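# Follow operating card steps 1-3, set lever to HOLD

## Task

Carry out steps 1, 2 and 3 from the operating card and finish with the lever in its HOLD position. The task fails if either the UNDER or the OVER warning light turns on, or if a control is pushed or pulled with excessive force for an extended period. The console sits loose on the table: points are lost if it noticeably lifts or tilts and then falls back. A setting counts only if it stays put without the robot holding it. At the end, release everything and move the gripper away. Nothing may leave the table, whether placed there or knocked off.

## Robot and tools

Robot: one FANUC CRX-5iA six-joint arm with a Robotiq 2F-140 parallel gripper. There is only a single arm, so each command row covers just that arm and its gripper.

Frames: all reported positions use the scene frame. Its origin is on the tabletop straight under the arm base. +z is up, and +y points left when facing along +x. The base itself may sit slightly tilted. The state line gives end_effector_position in metres and end_effector_quat_wxyz for the point midway between the closed finger pads. Closed fingertips stick out about 33 mm past that point, and open ones about 9 mm. The gripper fingers point along its own +z axis and close along its y axis. When the fingers close, the tips travel roughly 24 mm further out, so leave that much room above any surface. The printed hand position grows less accurate at long reach.

Tool execute_actions, argument actions: either an empty list, which just returns the current state, or a list holding exactly one item. With "rows" plus optional "steps" (1 to 15, default 15), it is a motion. Each control step lasts 1/30 s. Row k applies on step k, and the final row repeats if steps exceed rows. With only "steps" (up to 300), it is a wait with no new command, timed from the previous result; reply time counts toward it. Optional "pictures" (true/false) says whether camera images come back. A refused call moves nothing.

Each row holds 9 numbers in this order: J1 waist, J2 shoulder, J3 elbow, J4 forearm roll, J5 wrist pitch, J6 wrist roll, then gripper position, gripper force_limit, gripper speed. The six joint values are absolute target angles in radians, in the same units as the Joint positions line, not offsets. Stated ranges: J1 -3.491 to 3.491, J2 -3.140 to 3.140, J3 -1.187 to 4.328, J4 -3.316 to 3.316, J5 -3.140 to 3.140, J6 -3.927 to 3.927. A target beyond a range end by more than 0.010 rad, and further out than the joint's current angle, gets the call refused. True ends may differ by up to 0.010 rad. A target past the true end is clipped there, and the result may then say "joint sent to its limit", possibly referring to an earlier, still-running motion. No such line does not prove there is more room.

The gripper values are absolute settings in [-1, 1]. position: +1 opens fully to 140 mm, about -0.8 brings the pads together, and -1 closes until blocked. force_limit on items up to 40 mm wide is roughly 14 N at -1, 60 N at 0 and 107 N at +1. speed is roughly 30 mm/s at -1, 140 at 0 and 250 at +1.

Motion limits: target rates are capped at 2.62 rad/s for waist and shoulder, 3.14 for elbow and 3.93 for the wrist joints. Acceleration takes 0.5 s, and joints are synchronised to arrive together. Each step, targets are held within a lead of the measured angle: 0.805 rad for waist and shoulder, 0.966 for elbow, 1.21 for the three wrist joints. If the targets would put the hand over 70 mm from where it now is, all joints get scaled back. Large moves therefore need several calls. Between calls the arm keeps heading for the last row sent, until it barely moves or a step is HELD.

Result lines: Joint positions and Joint velocities list the six joints in column order (rad, rad/s). object_status: 0 moving, 1 blocked while opening, 2 blocked while closing (a grip), 3 reached the target or pads touched. position_measured is in counts, 3 fully open to 230 pads touching, not linear in mm. To grip, send -1 and check for 2. To squeeze harder while gripped, raise force_limit and change position slightly, such as -1 to -0.98. HELD marks steps where your row was not fully sent. "joint command not followed" means a clearance check altered or blocked targets; mounting blocks or posts count as part of the arm. Flange force is the estimated outside force on the gripper, including any held weight; it is noisy, worst during acceleration and just after abrupt stops, and may read "no reading". MOTOR HOT warns of heating from sustained load.

Faults to avoid: a joint's contact torque reaching its load limit (150 N m for J1 to J3, 37.6 N m for J4 to J6) or any outside force of 150 N stops the arm for 10 s, drops the rest of the call and lets the arm yield. Overheating sets the brakes until the motors cool.

Careful handling: move controls gently and in small increments so no light triggers and no control is strained for long. Do not lift or tip the loose console. Leave each control where it stays by itself, then open the gripper and back away. Keep everything on the table; avoid slamming, dropping and hard knocks.



Each tool is called after ">>>" as name(argument=value, ...), one argument or row to a line, values as JSON.

## Session

>>> show_instructions(
)

>>> execute_actions(
  actions=[],
)

Reference images for this scene: operating card.

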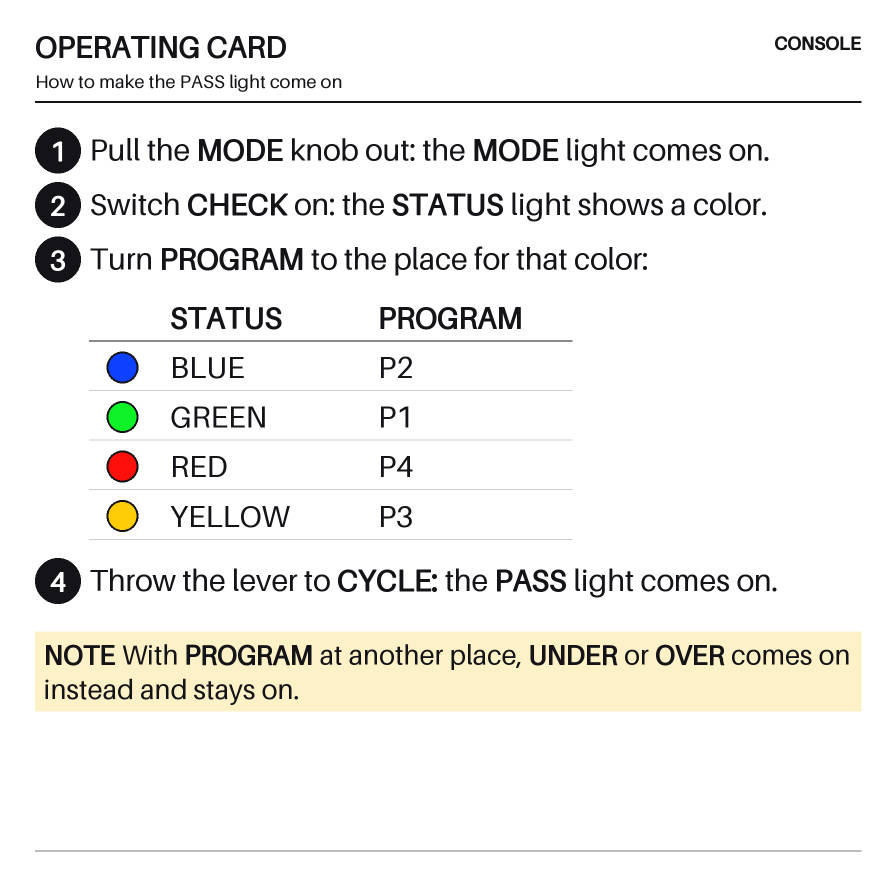

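Scene clock: 0.00 s of 7200.00 s.
end_effector_position=(+0.4702, +0.2121, +0.3491) position_measured=3 object_status=3 end_effector_quat_wxyz=(+0.040, -0.406, +0.913, -0.033)
Joint positions: [ 1.287  0.144 -0.753  1.114 -1.389 -2.674]
Joint velocities: [0.    0.    0.    0.001 0.001 0.001]
Flange force (N, the push that the arm receives, along the gripper's own x y z axes): no reading
camera_calibration (this result's frames):
cam_wrist: T_world_to_cam=[[-0.862551, 0.490187, -0.12539, 0.344638], [0.417184, 0.829231, 0.371931, -0.490132], [0.286293, 0.268499, -0.919752, 0.312241], [0, 0, 0, 1]] pos_world=[0.412351, 0.153659, 0.512695]

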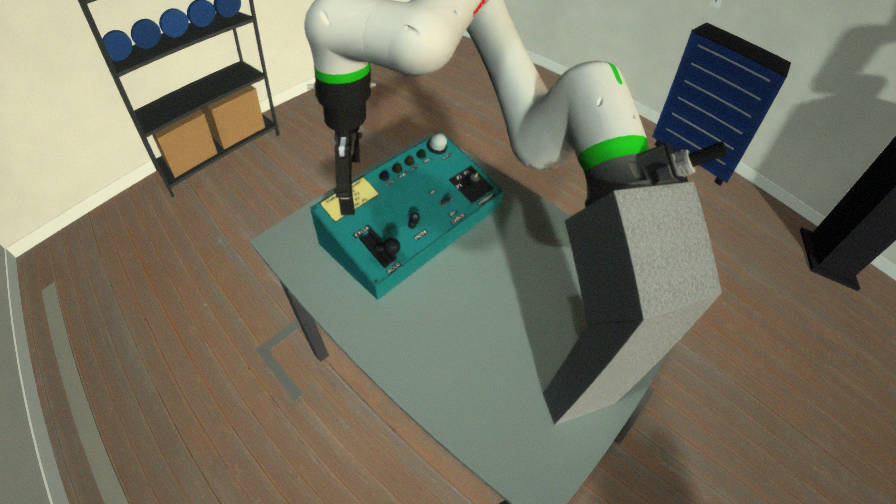

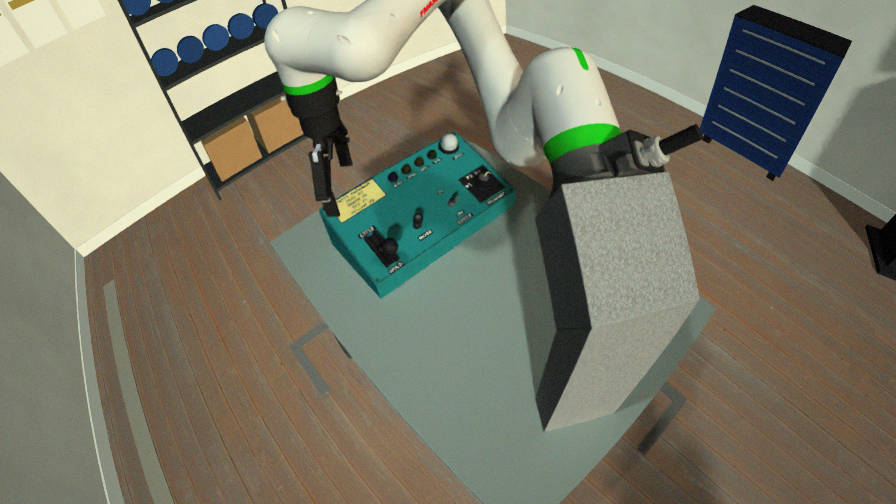

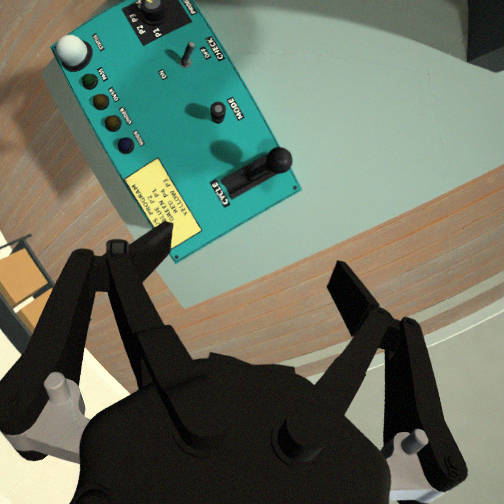

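>>> execute_actions(
  actions=[
    {"rows":[[1.1,0.0,-0.64,-1.49,1.175,1.33,-0.1,0,0]]},
  ],
  pictures=false,
)

>>> execute_actions(
  actions=[
    {"steps":100},
  ],
  pictures=false,
)

>>> execute_actions(
  actions=[
    {"rows":[[0.72,0.03,-0.61,-1.49,1.175,1.33,-0.1,0,0]]},
  ],
  pictures=false,
)

>>> execute_actions(
  actions=[
    {"steps":25},
  ],
)

Scene clock: 8.10 s of 7200.00 s.
end_effector_position=(+0.3345, +0.2901, +0.3310) position_measured=106 object_status=0 end_effector_quat_wxyz=(-0.098, -0.465, +0.853, +0.215)
Joint positions: [ 1.231  0.101 -0.719  0.701 -0.977 -2.262]
Joint velocities: [-0.118 -0.088  0.07  -1.     0.997  0.998]
Flange force (N, the push that the arm receives, along the gripper's own x y z axes): [4.3 -0.6 1.6]
Steps of this call (steps 1 to 90: nothing new was sent; then 4.60 s passed at rest; steps 91 to 105: all 15 steps of this action). Readings (joint positions | what the end effector reports):
91: [1.287 0.144 -0.753 1.113 -1.389 -2.674] | position_measured=3 object_status=0
92: [1.287 0.144 -0.753 1.107 -1.383 -2.668] | position_measured=8 object_status=0
94: [1.281 0.139 -0.749 1.069 -1.345 -2.630] | position_measured=23 object_status=0
98: [1.260 0.124 -0.737 0.935 -1.210 -2.495] | position_measured=53 object_status=0
105: the state above

Scene clock: 11.43 s of 7200.00 s.
end_effector_position=(+0.4784, +0.2026, +0.3142) position_measured=141 object_status=3 end_effector_quat_wxyz=(-0.258, +0.677, -0.683, +0.096)
Joint positions: [ 1.1   -0.    -0.64  -1.49   1.175  1.33 ]
Joint velocities: [-0.001 -0.    -0.     0.    -0.    -0.001]
Flange force (N, the push that the arm receives, along the gripper's own x y z axes): [4.5 0.7 -4.6]
Steps of this call (steps 1 to 90: the robot went on to your last target; steps 91 to 100: nothing new was sent). Readings (joint positions | what the end effector reports):
1: [1.227 0.098 -0.717 0.667 -0.943 -2.228] | position_measured=114 object_status=0
2: [1.223 0.095 -0.714 0.633 -0.909 -2.194] | position_measured=121 object_status=0
4: [1.216 0.089 -0.710 0.563 -0.839 -2.124] | position_measured=137 object_status=0
8: [1.202 0.079 -0.702 0.421 -0.697 -1.981] | position_measured=141 object_status=0
100: the state above
The arm was judged still, so your last target was given up. Only a new action makes it travel on or press farther. Fingers that are still opening or closing keep moving.

Scene clock: 11.93 s of 7200.00 s.
end_effector_position=(+0.4760, +0.0936, +0.2187) position_measured=141 object_status=3 end_effector_quat_wxyz=(+0.132, -0.654, +0.731, -0.141)
Joint positions: [ 0.811  0.023 -0.617 -1.49   1.175  1.33 ]
Joint velocities: [-0.671  0.054  0.053  0.002 -0.     0.002]
Flange force (N, the push that the arm receives, along the gripper's own x y z axes): [7.4 -1.9 2.8]
Steps of this call (steps 1 to 15: all 15 steps of this action). Readings (joint positions | what the end effector reports):
1: [1.100 -0.000 -0.640 -1.490 1.175 1.330] | position_measured=141 object_status=3
2: [1.095 0.000 -0.640 -1.490 1.175 1.330] | position_measured=141 object_status=3
4: [1.070 0.002 -0.638 -1.490 1.175 1.330] | position_measured=141 object_status=3
8: [0.974 0.010 -0.630 -1.490 1.175 1.330] | position_measured=141 object_status=3
15: the state above

Scene clock: 12.77 s of 7200.00 s.
end_effector_position=(+0.4695, +0.0558, +0.1935) position_measured=141 object_status=3 end_effector_quat_wxyz=(+0.092, -0.644, +0.743, -0.155)
Joint positions: [ 0.72   0.03  -0.61  -1.49   1.175  1.33 ]
Joint velocities: [ 0.    -0.     0.     0.003 -0.     0.   ]
Flange force (N, the push that the arm receives, along the gripper's own x y z axes): [-1.5 4.4 2.2]
Steps of this call (steps 1 to 25: the robot went on to your last target). Readings (joint positions | what the end effector reports):
1: [0.789 0.025 -0.615 -1.490 1.175 1.330] | position_measured=141 object_status=3
2: [0.769 0.026 -0.614 -1.490 1.175 1.330] | position_measured=141 object_status=3
4: [0.740 0.028 -0.612 -1.490 1.175 1.330] | position_measured=141 object_status=3
8: [0.722 0.030 -0.610 -1.490 1.175 1.330] | position_measured=141 object_status=3
25: the state above
camera_calibration (this result's frames):
cam_wrist: T_world_to_cam=[[-0.931992, -0.098623, -0.348804, 0.509809], [-0.175896, 0.964435, 0.197297, 0.00233683], [0.316941, 0.245233, -0.916193, 0.197499], [0, 0, 0, 1]] pos_world=[0.412953, -0.000408067, 0.358309]

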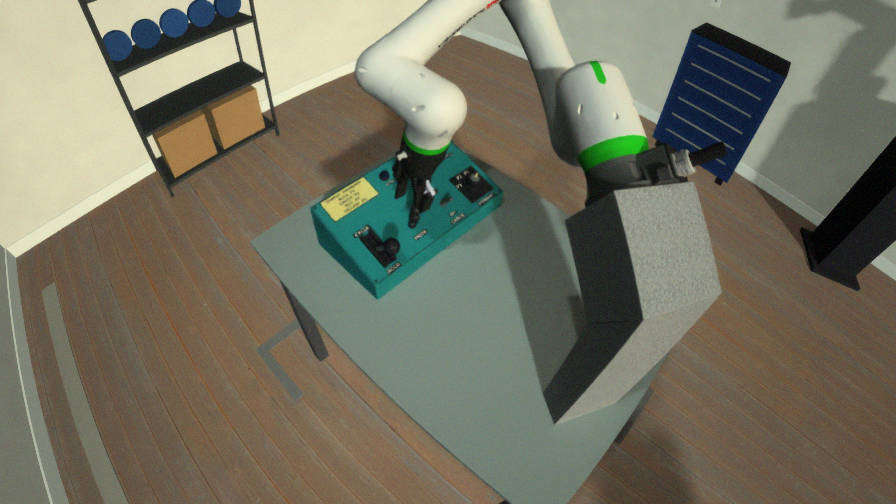

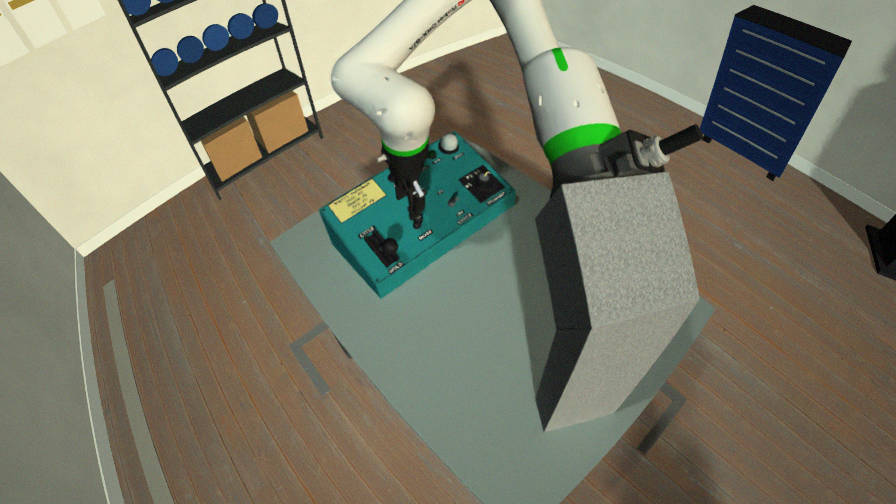

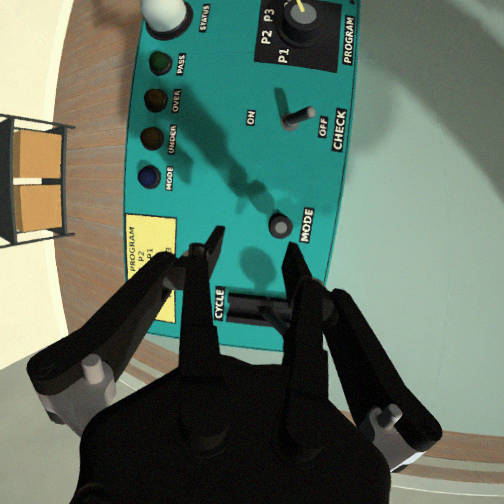

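>>> execute_actions(
  actions=[
    {"rows":[[0.613,0.17,-0.515,-1.49,1.175,1.4,0.1,0,1]]},
  ],
)

Scene clock: 23.60 s of 7200.00 s.
end_effector_position=(+0.4639, +0.0432, +0.1447) position_measured=117 object_status=3 end_effector_quat_wxyz=(-0.029, +0.672, -0.721, +0.166)
Joint positions: [ 0.613  0.169 -0.515 -1.49   1.175  1.4  ]
Joint velocities: [-0.005  0.007  0.004 -0.    -0.001  0.004]
Flange force (N, the push that the arm receives, along the gripper's own x y z axes): [5.7 1.0 -3.3]
Steps of this call (steps 1 to 15: the robot went on to your last target; steps 16 to 90: nothing new was sent; then 7.33 s passed at rest; steps 91 to 105: all 15 steps of this action). Readings (joint positions | what the end effector reports):
91: [0.720 0.030 -0.610 -1.490 1.175 1.330] | position_measured=141 object_status=0
92: [0.717 0.034 -0.607 -1.490 1.175 1.332] | position_measured=134 object_status=0
94: [0.697 0.059 -0.590 -1.490 1.175 1.345] | position_measured=117 object_status=0
98: [0.634 0.143 -0.534 -1.490 1.175 1.386] | position_measured=117 object_status=0
105: the state above
camera_calibration (this result's frames):
cam_wrist: T_world_to_cam=[[-0.950361, -0.177873, -0.255294, 0.484771], [-0.210651, 0.971669, 0.107174, 0.0519413], [0.228998, 0.155632, -0.960905, 0.208761], [0, 0, 0, 1]] pos_world=[0.423843, 0.00326829, 0.318791]

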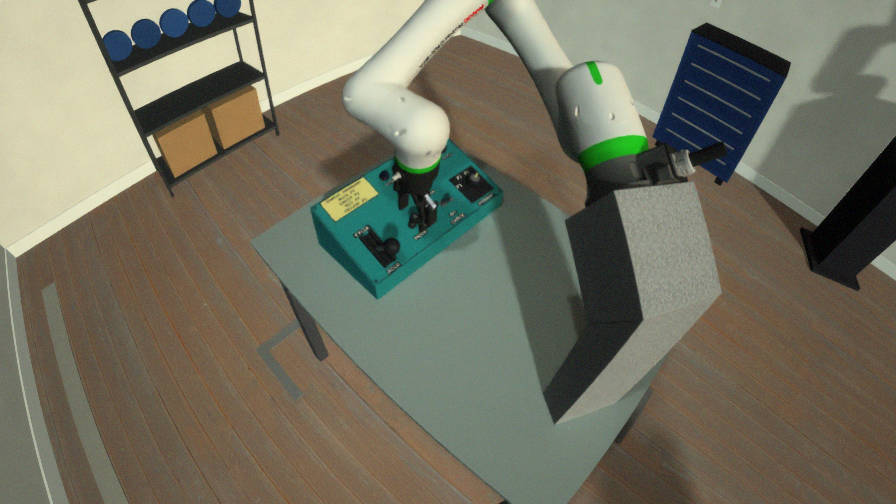

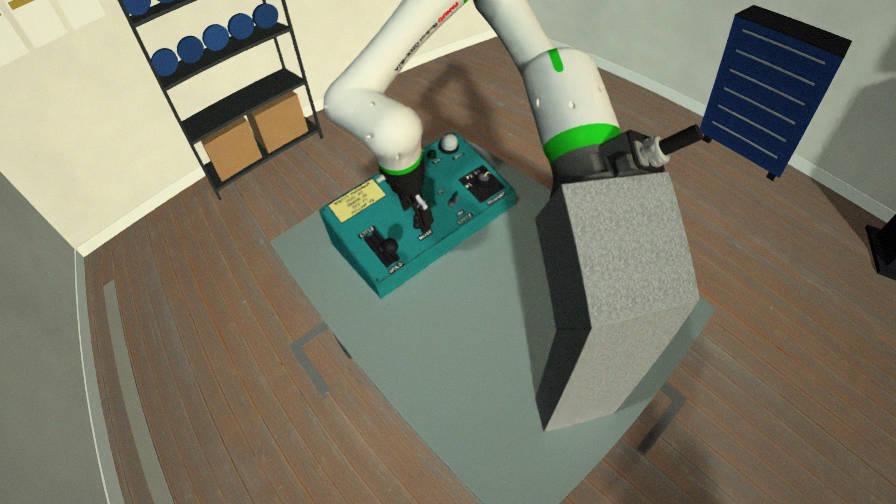

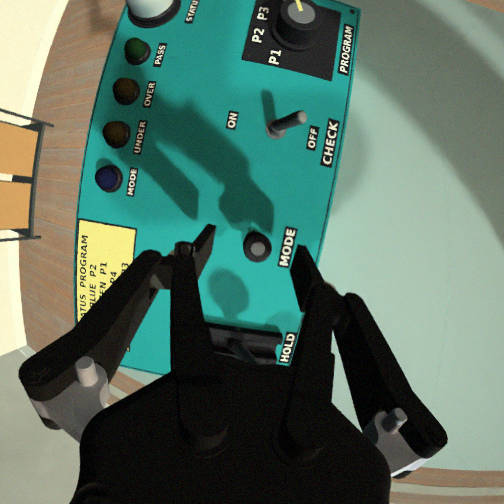

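>>> execute_actions(
  actions=[
    {"rows":[[0.58,0.218,-0.47,-1.49,1.175,1.4,-0.2,0,0]],"steps":10},
  ],
  pictures=false,
)

>>> execute_actions(
  actions=[
    {"rows":[[0.58,0.218,-0.47,-1.49,1.175,1.4,-1,0,-0.3]]},
  ],
  pictures=false,
)

>>> execute_actions(
  actions=[
    {"rows":[[0.5976,0.1886,-0.4974,-1.49,1.175,1.4,-1,0,-0.3]]},
  ],
)

Scene clock: 30.43 s of 7200.00 s.
end_effector_position=(+0.4673, +0.0414, +0.1283) position_measured=154 object_status=0 end_effector_quat_wxyz=(-0.013, +0.669, -0.724, +0.170)
Joint positions: [ 0.581  0.217 -0.471 -1.49   1.175  1.4  ]
Joint velocities: [-0.011  0.016  0.015  0.    -0.    -0.001]
Flange force (N, the push that the arm receives, along the gripper's own x y z axes): [2.3 4.1 1.2]
Steps of this call (steps 1 to 15: the robot went on to your last target; steps 16 to 90: nothing new was sent; then 3.50 s passed at rest; steps 91 to 100: all 10 steps of this action). Readings (joint positions | what the end effector reports):
91: [0.613 0.170 -0.515 -1.490 1.175 1.400] | position_measured=117 object_status=0
92: [0.610 0.174 -0.511 -1.490 1.175 1.400] | position_measured=121 object_status=0
94: [0.596 0.195 -0.492 -1.490 1.175 1.400] | position_measured=136 object_status=0
98: [0.582 0.215 -0.473 -1.490 1.175 1.400] | position_measured=154 object_status=0
100: the state above

Scene clock: 30.93 s of 7200.00 s.
end_effector_position=(+0.4673, +0.0414, +0.1278) position_measured=196 object_status=2 end_effector_quat_wxyz=(-0.013, +0.669, -0.724, +0.170)
Joint positions: [ 0.58   0.218 -0.47  -1.49   1.175  1.4  ]
Joint velocities: [ 0.001 -0.001  0.     0.002 -0.    -0.001]
Flange force (N, the push that the arm receives, along the gripper's own x y z axes): [8.1 14.4 -19.7]
Steps of this call (steps 1 to 15: all 15 steps of this action). Readings (joint positions | what the end effector reports):
1: [0.581 0.217 -0.471 -1.490 1.175 1.400] | position_measured=154 object_status=0
2: [0.580 0.217 -0.471 -1.490 1.175 1.400] | position_measured=158 object_status=0
4: [0.580 0.218 -0.470 -1.490 1.175 1.400] | position_measured=169 object_status=0
8: [0.580 0.218 -0.470 -1.490 1.175 1.400] | position_measured=192 object_status=0
15: the state above

Scene clock: 31.43 s of 7200.00 s.
end_effector_position=(+0.4650, +0.0413, +0.1375) position_measured=197 object_status=2 end_effector_quat_wxyz=(-0.021, +0.671, -0.722, +0.168)
Joint positions: [ 0.598  0.189 -0.497 -1.49   1.175  1.4  ]
Joint velocities: [ 0.001 -0.001 -0.001 -0.    -0.001  0.   ]
Flange force (N, the push that the arm receives, along the gripper's own x y z axes): [7.8 33.8 -2.9]
Steps of this call (steps 1 to 15: all 15 steps of this action). Readings (joint positions | what the end effector reports):
1: [0.580 0.218 -0.470 -1.490 1.175 1.400] | position_measured=196 object_status=2
2: [0.582 0.215 -0.473 -1.490 1.175 1.400] | position_measured=196 object_status=2
4: [0.590 0.201 -0.486 -1.490 1.175 1.400] | position_measured=197 object_status=2
8: [0.596 0.191 -0.496 -1.490 1.175 1.400] | position_measured=197 object_status=2
15: the state above
camera_calibration (this result's frames):
cam_wrist: T_world_to_cam=[[-0.953648, -0.174331, -0.245282, 0.483577], [-0.203133, 0.974305, 0.0972971, 0.0525425], [0.222018, 0.142612, -0.964557, 0.206132], [0, 0, 0, 1]] pos_world=[0.426071, 0.00371328, 0.312327]

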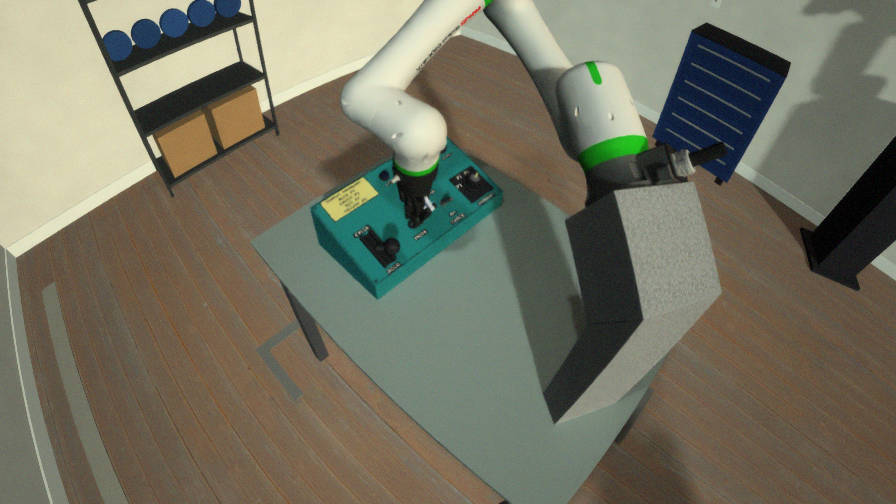

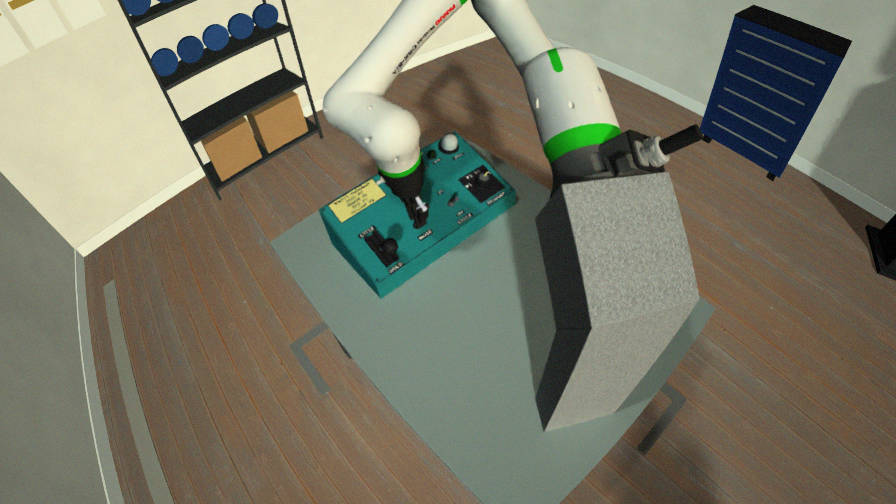

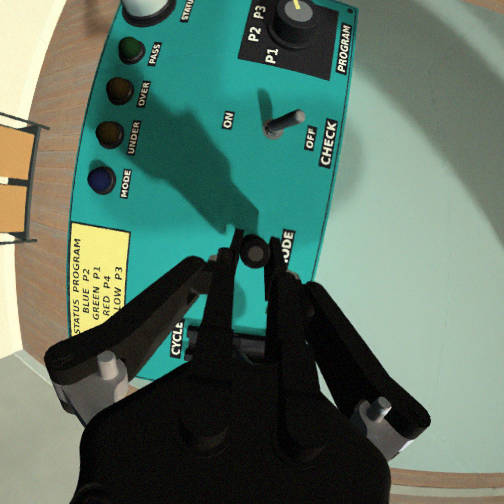

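>>> execute_actions(
  actions=[
    {"rows":[[0.604,0.178,-0.510,-1.49,1.175,1.4,-1,0,-0.3]],"steps":12},
  ],
  pictures=false,
)

>>> execute_actions(
  actions=[
    {"rows":[[0.604,0.178,-0.510,-1.49,1.175,1.4,0.4,0,0]],"steps":10},
  ],
)

Scene clock: 38.93 s of 7200.00 s.
end_effector_position=(+0.4628, +0.0409, +0.1408) position_measured=197 object_status=2 end_effector_quat_wxyz=(-0.024, +0.672, -0.721, +0.167)
Joint positions: [ 0.604  0.178 -0.51  -1.49   1.175  1.4  ]
Joint velocities: [ 0.002 -0.001 -0.002 -0.001  0.001 -0.001]
Flange force (N, the push that the arm receives, along the gripper's own x y z axes): [-4.6 11.0 -4.2]
Steps of this call (steps 1 to 15: the robot went on to your last target; steps 16 to 90: nothing new was sent; then 4.10 s passed at rest; steps 91 to 102: all 12 steps of this action). Readings (joint positions | what the end effector reports):
91: [0.598 0.188 -0.498 -1.490 1.175 1.400] | position_measured=197 object_status=2
92: [0.599 0.186 -0.500 -1.490 1.175 1.400] | position_measured=197 object_status=2
94: [0.602 0.181 -0.506 -1.490 1.175 1.400] | position_measured=197 object_status=2
98: [0.604 0.179 -0.509 -1.490 1.175 1.400] | position_measured=197 object_status=2
102: the state above

Scene clock: 39.27 s of 7200.00 s.
end_effector_position=(+0.4628, +0.0409, +0.1408) position_measured=131 object_status=0 end_effector_quat_wxyz=(-0.024, +0.672, -0.721, +0.167)
Joint positions: [ 0.604  0.178 -0.51  -1.49   1.175  1.4  ]
Joint velocities: [ 0.001 -0.    -0.    -0.004 -0.     0.001]
Flange force (N, the push that the arm receives, along the gripper's own x y z axes): [5.6 3.6 -2.5]
Steps of this call (steps 1 to 10: all 10 steps of this action). Readings (joint positions | what the end effector reports):
1: [0.604 0.178 -0.510 -1.490 1.175 1.400] | position_measured=197 object_status=0
2: [0.604 0.178 -0.510 -1.490 1.175 1.400] | position_measured=197 object_status=0
4: [0.604 0.178 -0.510 -1.489 1.175 1.400] | position_measured=177 object_status=0
8: [0.604 0.178 -0.510 -1.489 1.175 1.400] | position_measured=147 object_status=0
10: the state above
camera_calibration (this result's frames):
cam_wrist: T_world_to_cam=[[-0.952197, -0.178003, -0.248265, 0.482128], [-0.208198, 0.972859, 0.100994, 0.054113], [0.223549, 0.147855, -0.963413, 0.208863], [0, 0, 0, 1]] pos_world=[0.423656, 0.00229474, 0.315451]

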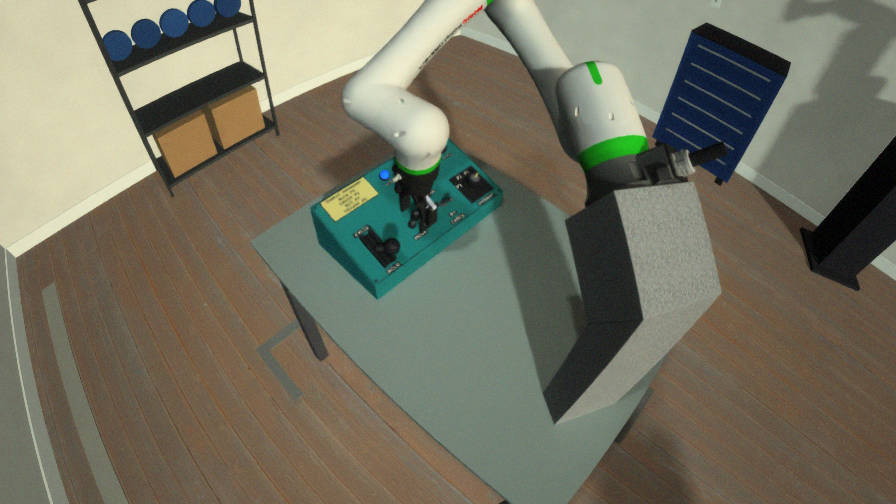

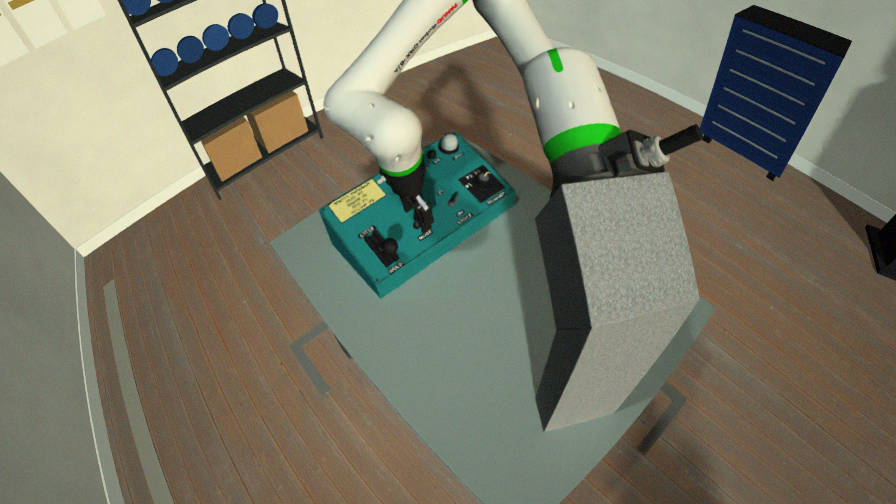

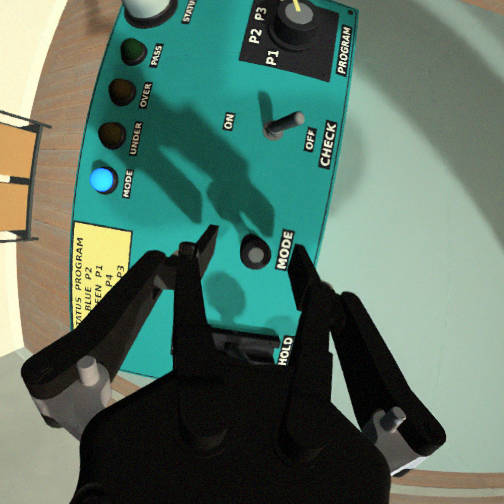

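>>> execute_actions(
  actions=[
    {"rows":[[0.665,0.07,-0.607,-1.49,1.175,1.4,0.4,0,0]],"steps":12},
  ],
  pictures=false,
)

>>> execute_actions(
  actions=[
    {"rows":[[0.5,-0.145,-0.65,-1.469,1.118,1.5,0.4,0,0]]},
  ],
  pictures=false,
)

>>> execute_actions(
  actions=[
    {"rows":[[0.41,0.01,-0.541,-1.469,1.118,1.5,0.4,0,0]]},
  ],
)

Scene clock: 49.70 s of 7200.00 s.
end_effector_position=(+0.4526, +0.0381, +0.1720) position_measured=78 object_status=3 end_effector_quat_wxyz=(-0.053, +0.676, -0.717, +0.161)
Joint positions: [ 0.664  0.071 -0.606 -1.49   1.175  1.4  ]
Joint velocities: [ 0.012 -0.016 -0.015  0.001 -0.     0.   ]
Flange force (N, the push that the arm receives, along the gripper's own x y z axes): [11.0 4.0 -2.1]
Steps of this call (steps 1 to 15: the robot went on to your last target; steps 16 to 90: nothing new was sent; then 7.03 s passed at rest; steps 91 to 102: all 12 steps of this action). Readings (joint positions | what the end effector reports):
91: [0.604 0.178 -0.510 -1.490 1.175 1.400] | position_measured=78 object_status=3
92: [0.607 0.174 -0.514 -1.490 1.175 1.400] | position_measured=78 object_status=3
94: [0.621 0.149 -0.537 -1.490 1.175 1.400] | position_measured=78 object_status=3
98: [0.657 0.084 -0.595 -1.490 1.175 1.400] | position_measured=78 object_status=3
102: the state above

Scene clock: 50.20 s of 7200.00 s.
end_effector_position=(+0.4741, -0.0625, +0.1760) position_measured=78 object_status=3 end_effector_quat_wxyz=(+0.030, -0.641, +0.742, -0.194)
Joint positions: [ 0.502 -0.143 -0.649 -1.469  1.119  1.499]
Joint velocities: [-0.026 -0.032 -0.008  0.003 -0.011  0.017]
Flange force (N, the push that the arm receives, along the gripper's own x y z axes): [14.2 -1.6 2.9]
Steps of this call (steps 1 to 15: all 15 steps of this action). Readings (joint positions | what the end effector reports):
1: [0.664 0.071 -0.606 -1.490 1.175 1.400] | position_measured=78 object_status=3
2: [0.662 0.066 -0.607 -1.490 1.174 1.402] | position_measured=78 object_status=3
4: [0.642 0.040 -0.613 -1.488 1.167 1.414] | position_measured=78 object_status=3
8: [0.567 -0.059 -0.633 -1.478 1.141 1.459] | position_measured=78 object_status=3
15: the state above

Scene clock: 50.70 s of 7200.00 s.
end_effector_position=(+0.4762, -0.0726, +0.1321) position_measured=78 object_status=3 end_effector_quat_wxyz=(-0.020, -0.644, +0.739, -0.198)
Joint positions: [ 0.41   0.009 -0.541 -1.469  1.118  1.5  ]
Joint velocities: [-0.003  0.006  0.005  0.001  0.001 -0.   ]
Flange force (N, the push that the arm receives, along the gripper's own x y z axes): [5.7 1.6 -5.1]
Steps of this call (steps 1 to 15: all 15 steps of this action). Readings (joint positions | what the end effector reports):
1: [0.501 -0.143 -0.650 -1.469 1.118 1.499] | position_measured=78 object_status=3
2: [0.498 -0.140 -0.647 -1.469 1.118 1.499] | position_measured=78 object_status=3
4: [0.482 -0.117 -0.629 -1.469 1.118 1.500] | position_measured=78 object_status=3
8: [0.430 -0.026 -0.566 -1.469 1.118 1.500] | position_measured=78 object_status=3
15: the state above
camera_calibration (this result's frames):
cam_wrist: T_world_to_cam=[[-0.967666, -0.122598, -0.220436, 0.480249], [-0.127502, 0.991805, 0.00810233, 0.143336], [0.217636, 0.0359463, -0.975368, 0.210529], [0, 0, 0, 1]] pos_world=[0.437178, -0.0908515, 0.310046]

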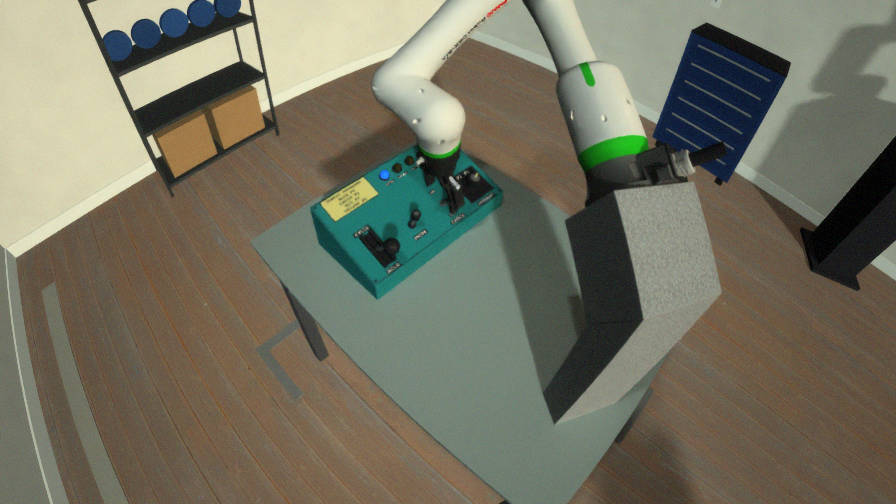

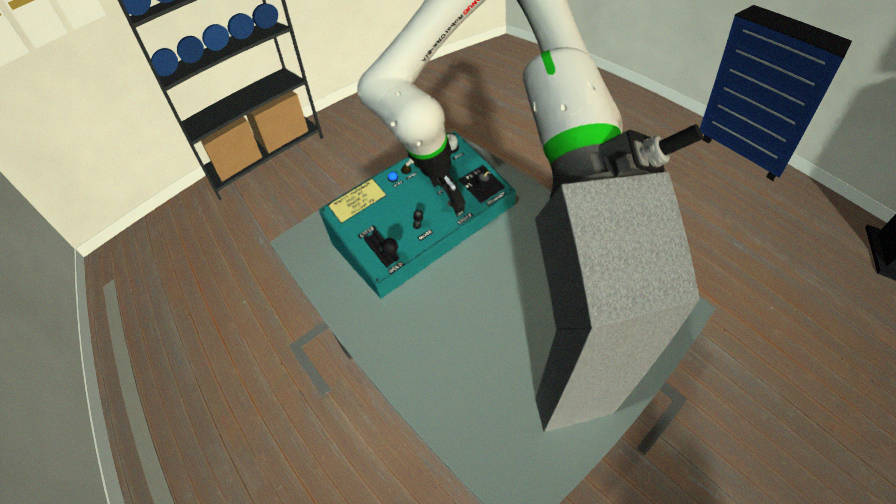

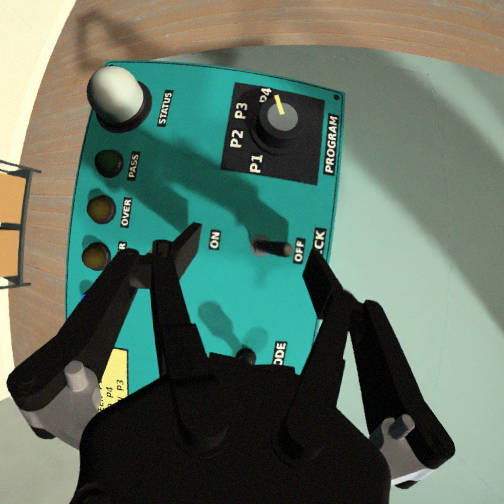

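>>> execute_actions(
  actions=[
    {"rows":[[0.41,0.01,-0.541,-1.469,1.118,1.5,-0.57,-0.6,-0.3]]},
  ],
  pictures=false,
)

>>> execute_actions(
  actions=[
    {"steps":10},
  ],
  pictures=false,
)

>>> execute_actions(
  actions=[
    {"rows":[[0.41,0.01,-0.541,-1.469,1.118,1.5,0,-0.6,0.3]],"steps":10},
  ],
)

Scene clock: 57.63 s of 7200.00 s.
end_effector_position=(+0.4760, -0.0725, +0.1319) position_measured=157 object_status=0 end_effector_quat_wxyz=(-0.021, -0.644, +0.739, -0.198)
Joint positions: [ 0.41   0.01  -0.541 -1.469  1.118  1.5  ]
Joint velocities: [-0.001 -0.    -0.    -0.001 -0.001 -0.   ]
Flange force (N, the push that the arm receives, along the gripper's own x y z axes): [-1.0 4.4 4.4]
Steps of this call (steps 1 to 15: the robot went on to your last target; steps 16 to 90: nothing new was sent; then 3.43 s passed at rest; steps 91 to 105: all 15 steps of this action). Readings (joint positions | what the end effector reports):
91: [0.410 0.010 -0.541 -1.469 1.118 1.500] | position_measured=78 object_status=0
92: [0.410 0.010 -0.541 -1.469 1.118 1.500] | position_measured=82 object_status=0
94: [0.410 0.010 -0.541 -1.469 1.118 1.500] | position_measured=93 object_status=0
98: [0.410 0.010 -0.541 -1.469 1.118 1.500] | position_measured=116 object_status=0
105: the state above

Scene clock: 57.97 s of 7200.00 s.
end_effector_position=(+0.4761, -0.0726, +0.1319) position_measured=201 object_status=0 end_effector_quat_wxyz=(-0.020, -0.644, +0.739, -0.198)
Joint positions: [ 0.41   0.01  -0.541 -1.469  1.118  1.5  ]
Joint velocities: [ 0.001 -0.001 -0.     0.    -0.     0.002]
Flange force (N, the push that the arm receives, along the gripper's own x y z axes): [7.9 13.2 -4.0]
Steps of this call (steps 1 to 10: the robot went on to your last target). Readings (joint positions | what the end effector reports):
1: [0.410 0.010 -0.541 -1.469 1.118 1.500] | position_measured=162 object_status=0
2: [0.410 0.010 -0.541 -1.469 1.118 1.500] | position_measured=168 object_status=0
4: [0.410 0.010 -0.541 -1.469 1.118 1.500] | position_measured=180 object_status=0
8: [0.410 0.010 -0.541 -1.469 1.118 1.500] | position_measured=200 object_status=0
10: the state above

Scene clock: 58.30 s of 7200.00 s.
end_effector_position=(+0.4762, -0.0726, +0.1319) position_measured=129 object_status=0 end_effector_quat_wxyz=(-0.020, -0.644, +0.739, -0.198)
Joint positions: [ 0.41   0.01  -0.541 -1.469  1.118  1.5  ]
Joint velocities: [ 0.002  0.     0.    -0.001 -0.001 -0.   ]
Flange force (N, the push that the arm receives, along the gripper's own x y z axes): [4.9 5.7 1.7]
Steps of this call (steps 1 to 10: all 10 steps of this action). Readings (joint positions | what the end effector reports):
1: [0.410 0.010 -0.541 -1.469 1.118 1.500] | position_measured=201 object_status=0
2: [0.410 0.010 -0.541 -1.469 1.118 1.500] | position_measured=195 object_status=0
4: [0.410 0.010 -0.541 -1.469 1.118 1.500] | position_measured=176 object_status=0
8: [0.410 0.010 -0.541 -1.469 1.118 1.500] | position_measured=139 object_status=0
10: the state above
camera_calibration (this result's frames):
cam_wrist: T_world_to_cam=[[-0.967734, -0.122655, -0.220108, 0.480199], [-0.127491, 0.991809, 0.00784703, 0.143389], [0.217342, 0.0356555, -0.975444, 0.210433], [0, 0, 0, 1]] pos_world=[0.43725, -0.0908186, 0.309836]

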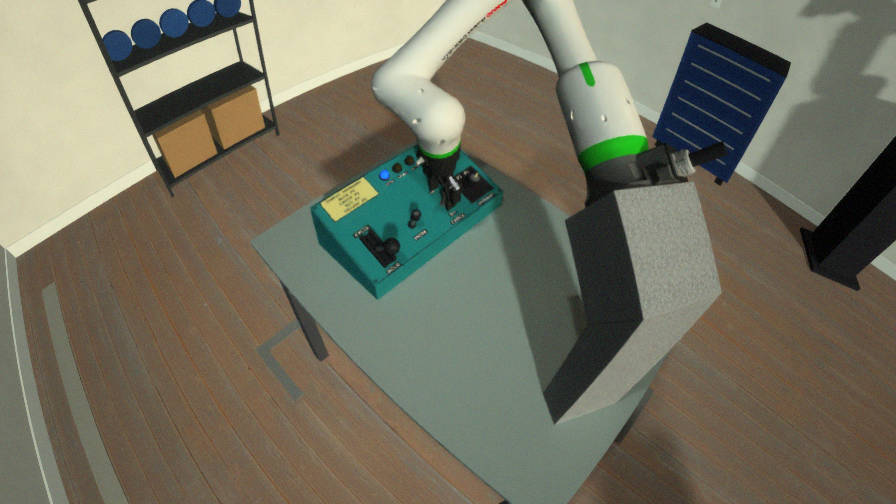

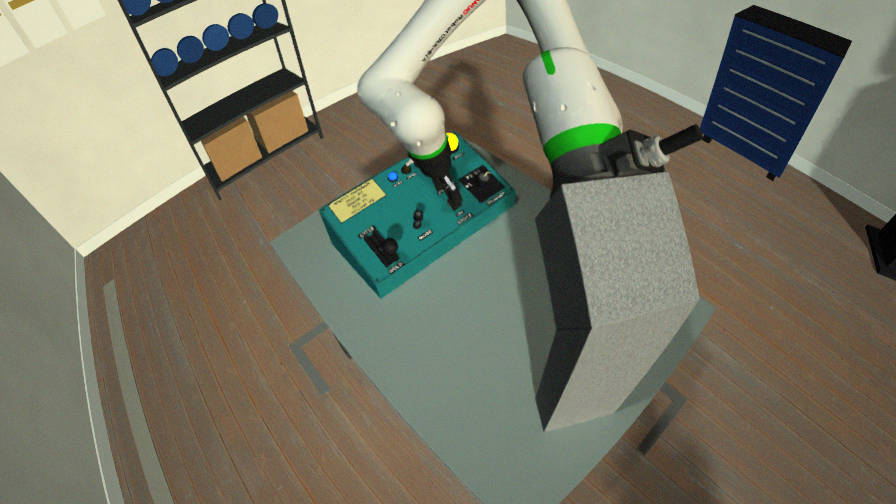

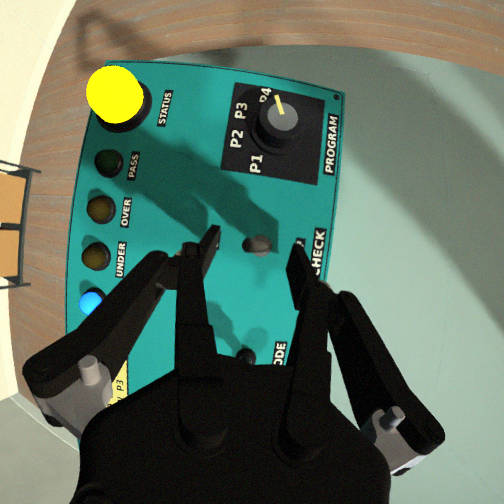

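>>> execute_actions(
  actions=[
    {"rows":[[0.5,-0.16,-0.665,-1.469,1.118,1.4,0,-0.4,0]]},
  ],
  pictures=false,
)

>>> execute_actions(
  actions=[
    {"rows":[[0.28,-0.37,-0.76,-1.38,0.9,1.3,0,-0.4,0]]},
  ],
  pictures=false,
)

>>> execute_actions(
  actions=[
    {"rows":[[0.064,-0.45,-0.785,-1.284,0.683,1.28,0,-0.4,0]]},
  ],
  pictures=false,
)

>>> execute_actions(
  actions=[
    {"rows":[[0.043,-0.35,-0.72,-1.284,0.683,1.28,0,-0.4,0]]},
  ],
)

Scene clock: 71.73 s of 7200.00 s.
end_effector_position=(+0.4696, -0.0671, +0.1780) position_measured=129 object_status=3 end_effector_quat_wxyz=(+0.039, -0.603, +0.773, -0.193)
Joint positions: [ 0.5   -0.159 -0.664 -1.469  1.118  1.4  ]
Joint velocities: [ 0.004 -0.008 -0.006 -0.001 -0.    -0.005]
Flange force (N, the push that the arm receives, along the gripper's own x y z axes): [5.5 1.6 -1.4]
Steps of this call (steps 1 to 15: the robot went on to your last target; steps 16 to 90: nothing new was sent; then 9.93 s passed at rest; steps 91 to 105: all 15 steps of this action). Readings (joint positions | what the end effector reports):
91: [0.410 0.010 -0.541 -1.469 1.118 1.500] | position_measured=129 object_status=3
92: [0.412 0.006 -0.544 -1.469 1.118 1.498] | position_measured=129 object_status=3
94: [0.426 -0.019 -0.563 -1.469 1.118 1.483] | position_measured=129 object_status=3
98: [0.476 -0.116 -0.633 -1.469 1.118 1.426] | position_measured=129 object_status=3
105: the state above

Scene clock: 72.23 s of 7200.00 s.
end_effector_position=(+0.4637, -0.1444, +0.1738) position_measured=129 object_status=3 end_effector_quat_wxyz=(+0.072, -0.534, +0.819, -0.199)
Joint positions: [ 0.281 -0.369 -0.759 -1.381  0.901  1.301]
Joint velocities: [-0.013 -0.011 -0.006  0.006 -0.014 -0.007]
Flange force (N, the push that the arm receives, along the gripper's own x y z axes): [10.1 -3.1 -1.4]
Steps of this call (steps 1 to 15: all 15 steps of this action). Readings (joint positions | what the end effector reports):
1: [0.500 -0.160 -0.665 -1.469 1.118 1.400] | position_measured=129 object_status=3
2: [0.496 -0.164 -0.667 -1.468 1.114 1.398] | position_measured=129 object_status=3
4: [0.471 -0.188 -0.678 -1.457 1.089 1.386] | position_measured=129 object_status=3
8: [0.362 -0.292 -0.725 -1.413 0.981 1.337] | position_measured=129 object_status=3
15: the state above

Scene clock: 72.73 s of 7200.00 s.
end_effector_position=(+0.4573, -0.1979, +0.1622) position_measured=129 object_status=3 end_effector_quat_wxyz=(+0.083, -0.530, +0.820, -0.201)
Joint positions: [ 0.065 -0.45  -0.785 -1.284  0.684  1.28 ]
Joint velocities: [-0.01  -0.003 -0.001  0.006 -0.01  -0.001]
Flange force (N, the push that the arm receives, along the gripper's own x y z axes): no reading
Steps of this call (steps 1 to 15: all 15 steps of this action). Readings (joint positions | what the end effector reports):
1: [0.280 -0.369 -0.760 -1.380 0.900 1.300] | position_measured=129 object_status=3
2: [0.276 -0.371 -0.760 -1.378 0.896 1.300] | position_measured=129 object_status=3
4: [0.250 -0.381 -0.764 -1.367 0.870 1.297] | position_measured=129 object_status=3
8: [0.141 -0.422 -0.776 -1.318 0.760 1.287] | position_measured=129 object_status=3
15: the state above

Scene clock: 73.23 s of 7200.00 s.
end_effector_position=(+0.4649, -0.1977, +0.1385) position_measured=129 object_status=3 end_effector_quat_wxyz=(+0.065, -0.537, +0.818, -0.195)
Joint positions: [ 0.043 -0.35  -0.72  -1.284  0.683  1.28 ]
Joint velocities: [-0.002  0.004  0.003  0.001 -0.    -0.   ]
Flange force (N, the push that the arm receives, along the gripper's own x y z axes): [6.1 5.5 -3.9]
Steps of this call (steps 1 to 15: all 15 steps of this action). Readings (joint positions | what the end effector reports):
1: [0.065 -0.450 -0.785 -1.284 0.684 1.280] | position_measured=129 object_status=3
2: [0.063 -0.446 -0.783 -1.284 0.683 1.280] | position_measured=129 object_status=3
4: [0.057 -0.421 -0.765 -1.284 0.683 1.280] | position_measured=129 object_status=3
8: [0.045 -0.361 -0.727 -1.284 0.683 1.280] | position_measured=129 object_status=3
15: the state above
camera_calibration (this result's frames):
cam_wrist: T_world_to_cam=[[-0.915441, 0.136414, -0.378627, 0.504245], [0.0863392, 0.985465, 0.1463, 0.146123], [0.393081, 0.101238, -0.913914, 0.146501], [0, 0, 0, 1]] pos_world=[0.391404, -0.227617, 0.303433]

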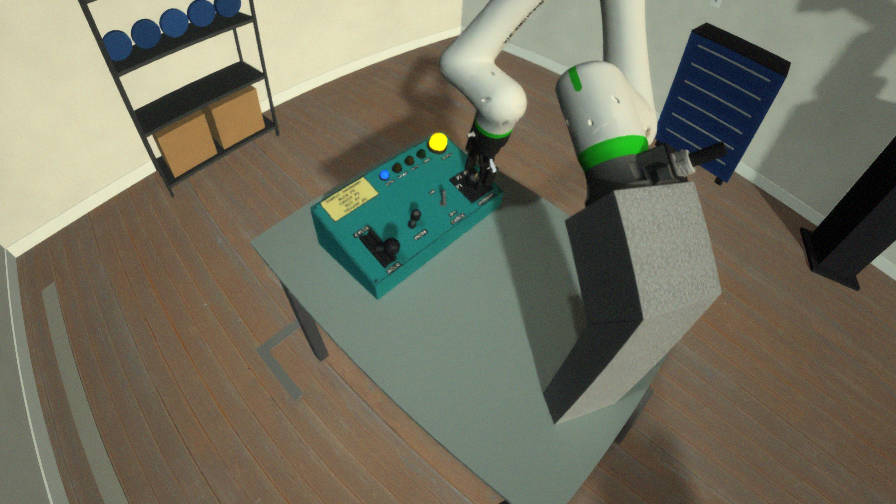

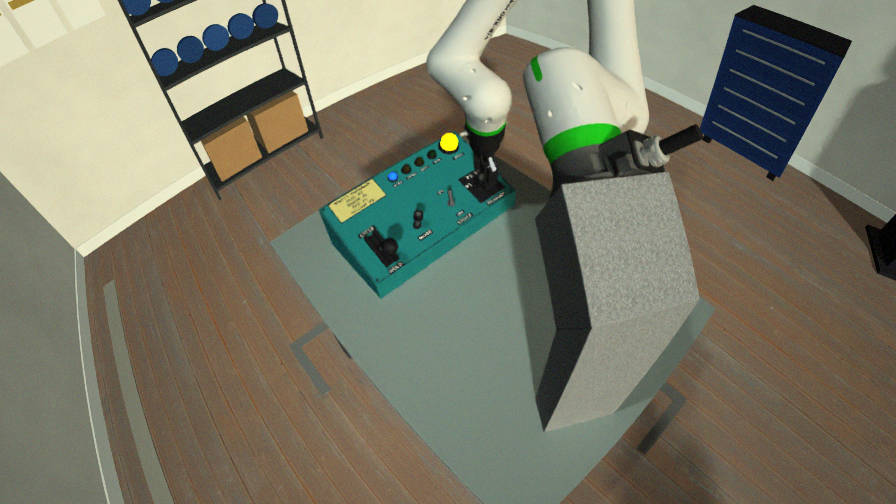

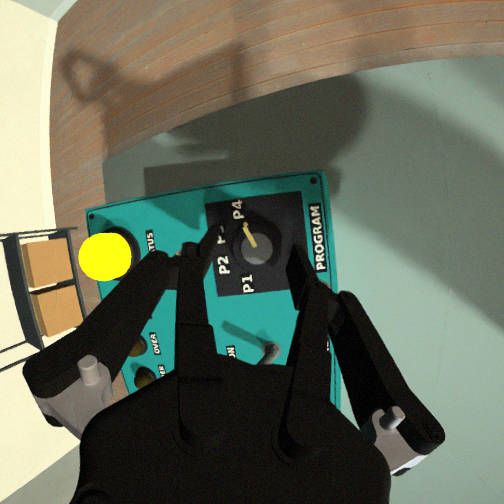

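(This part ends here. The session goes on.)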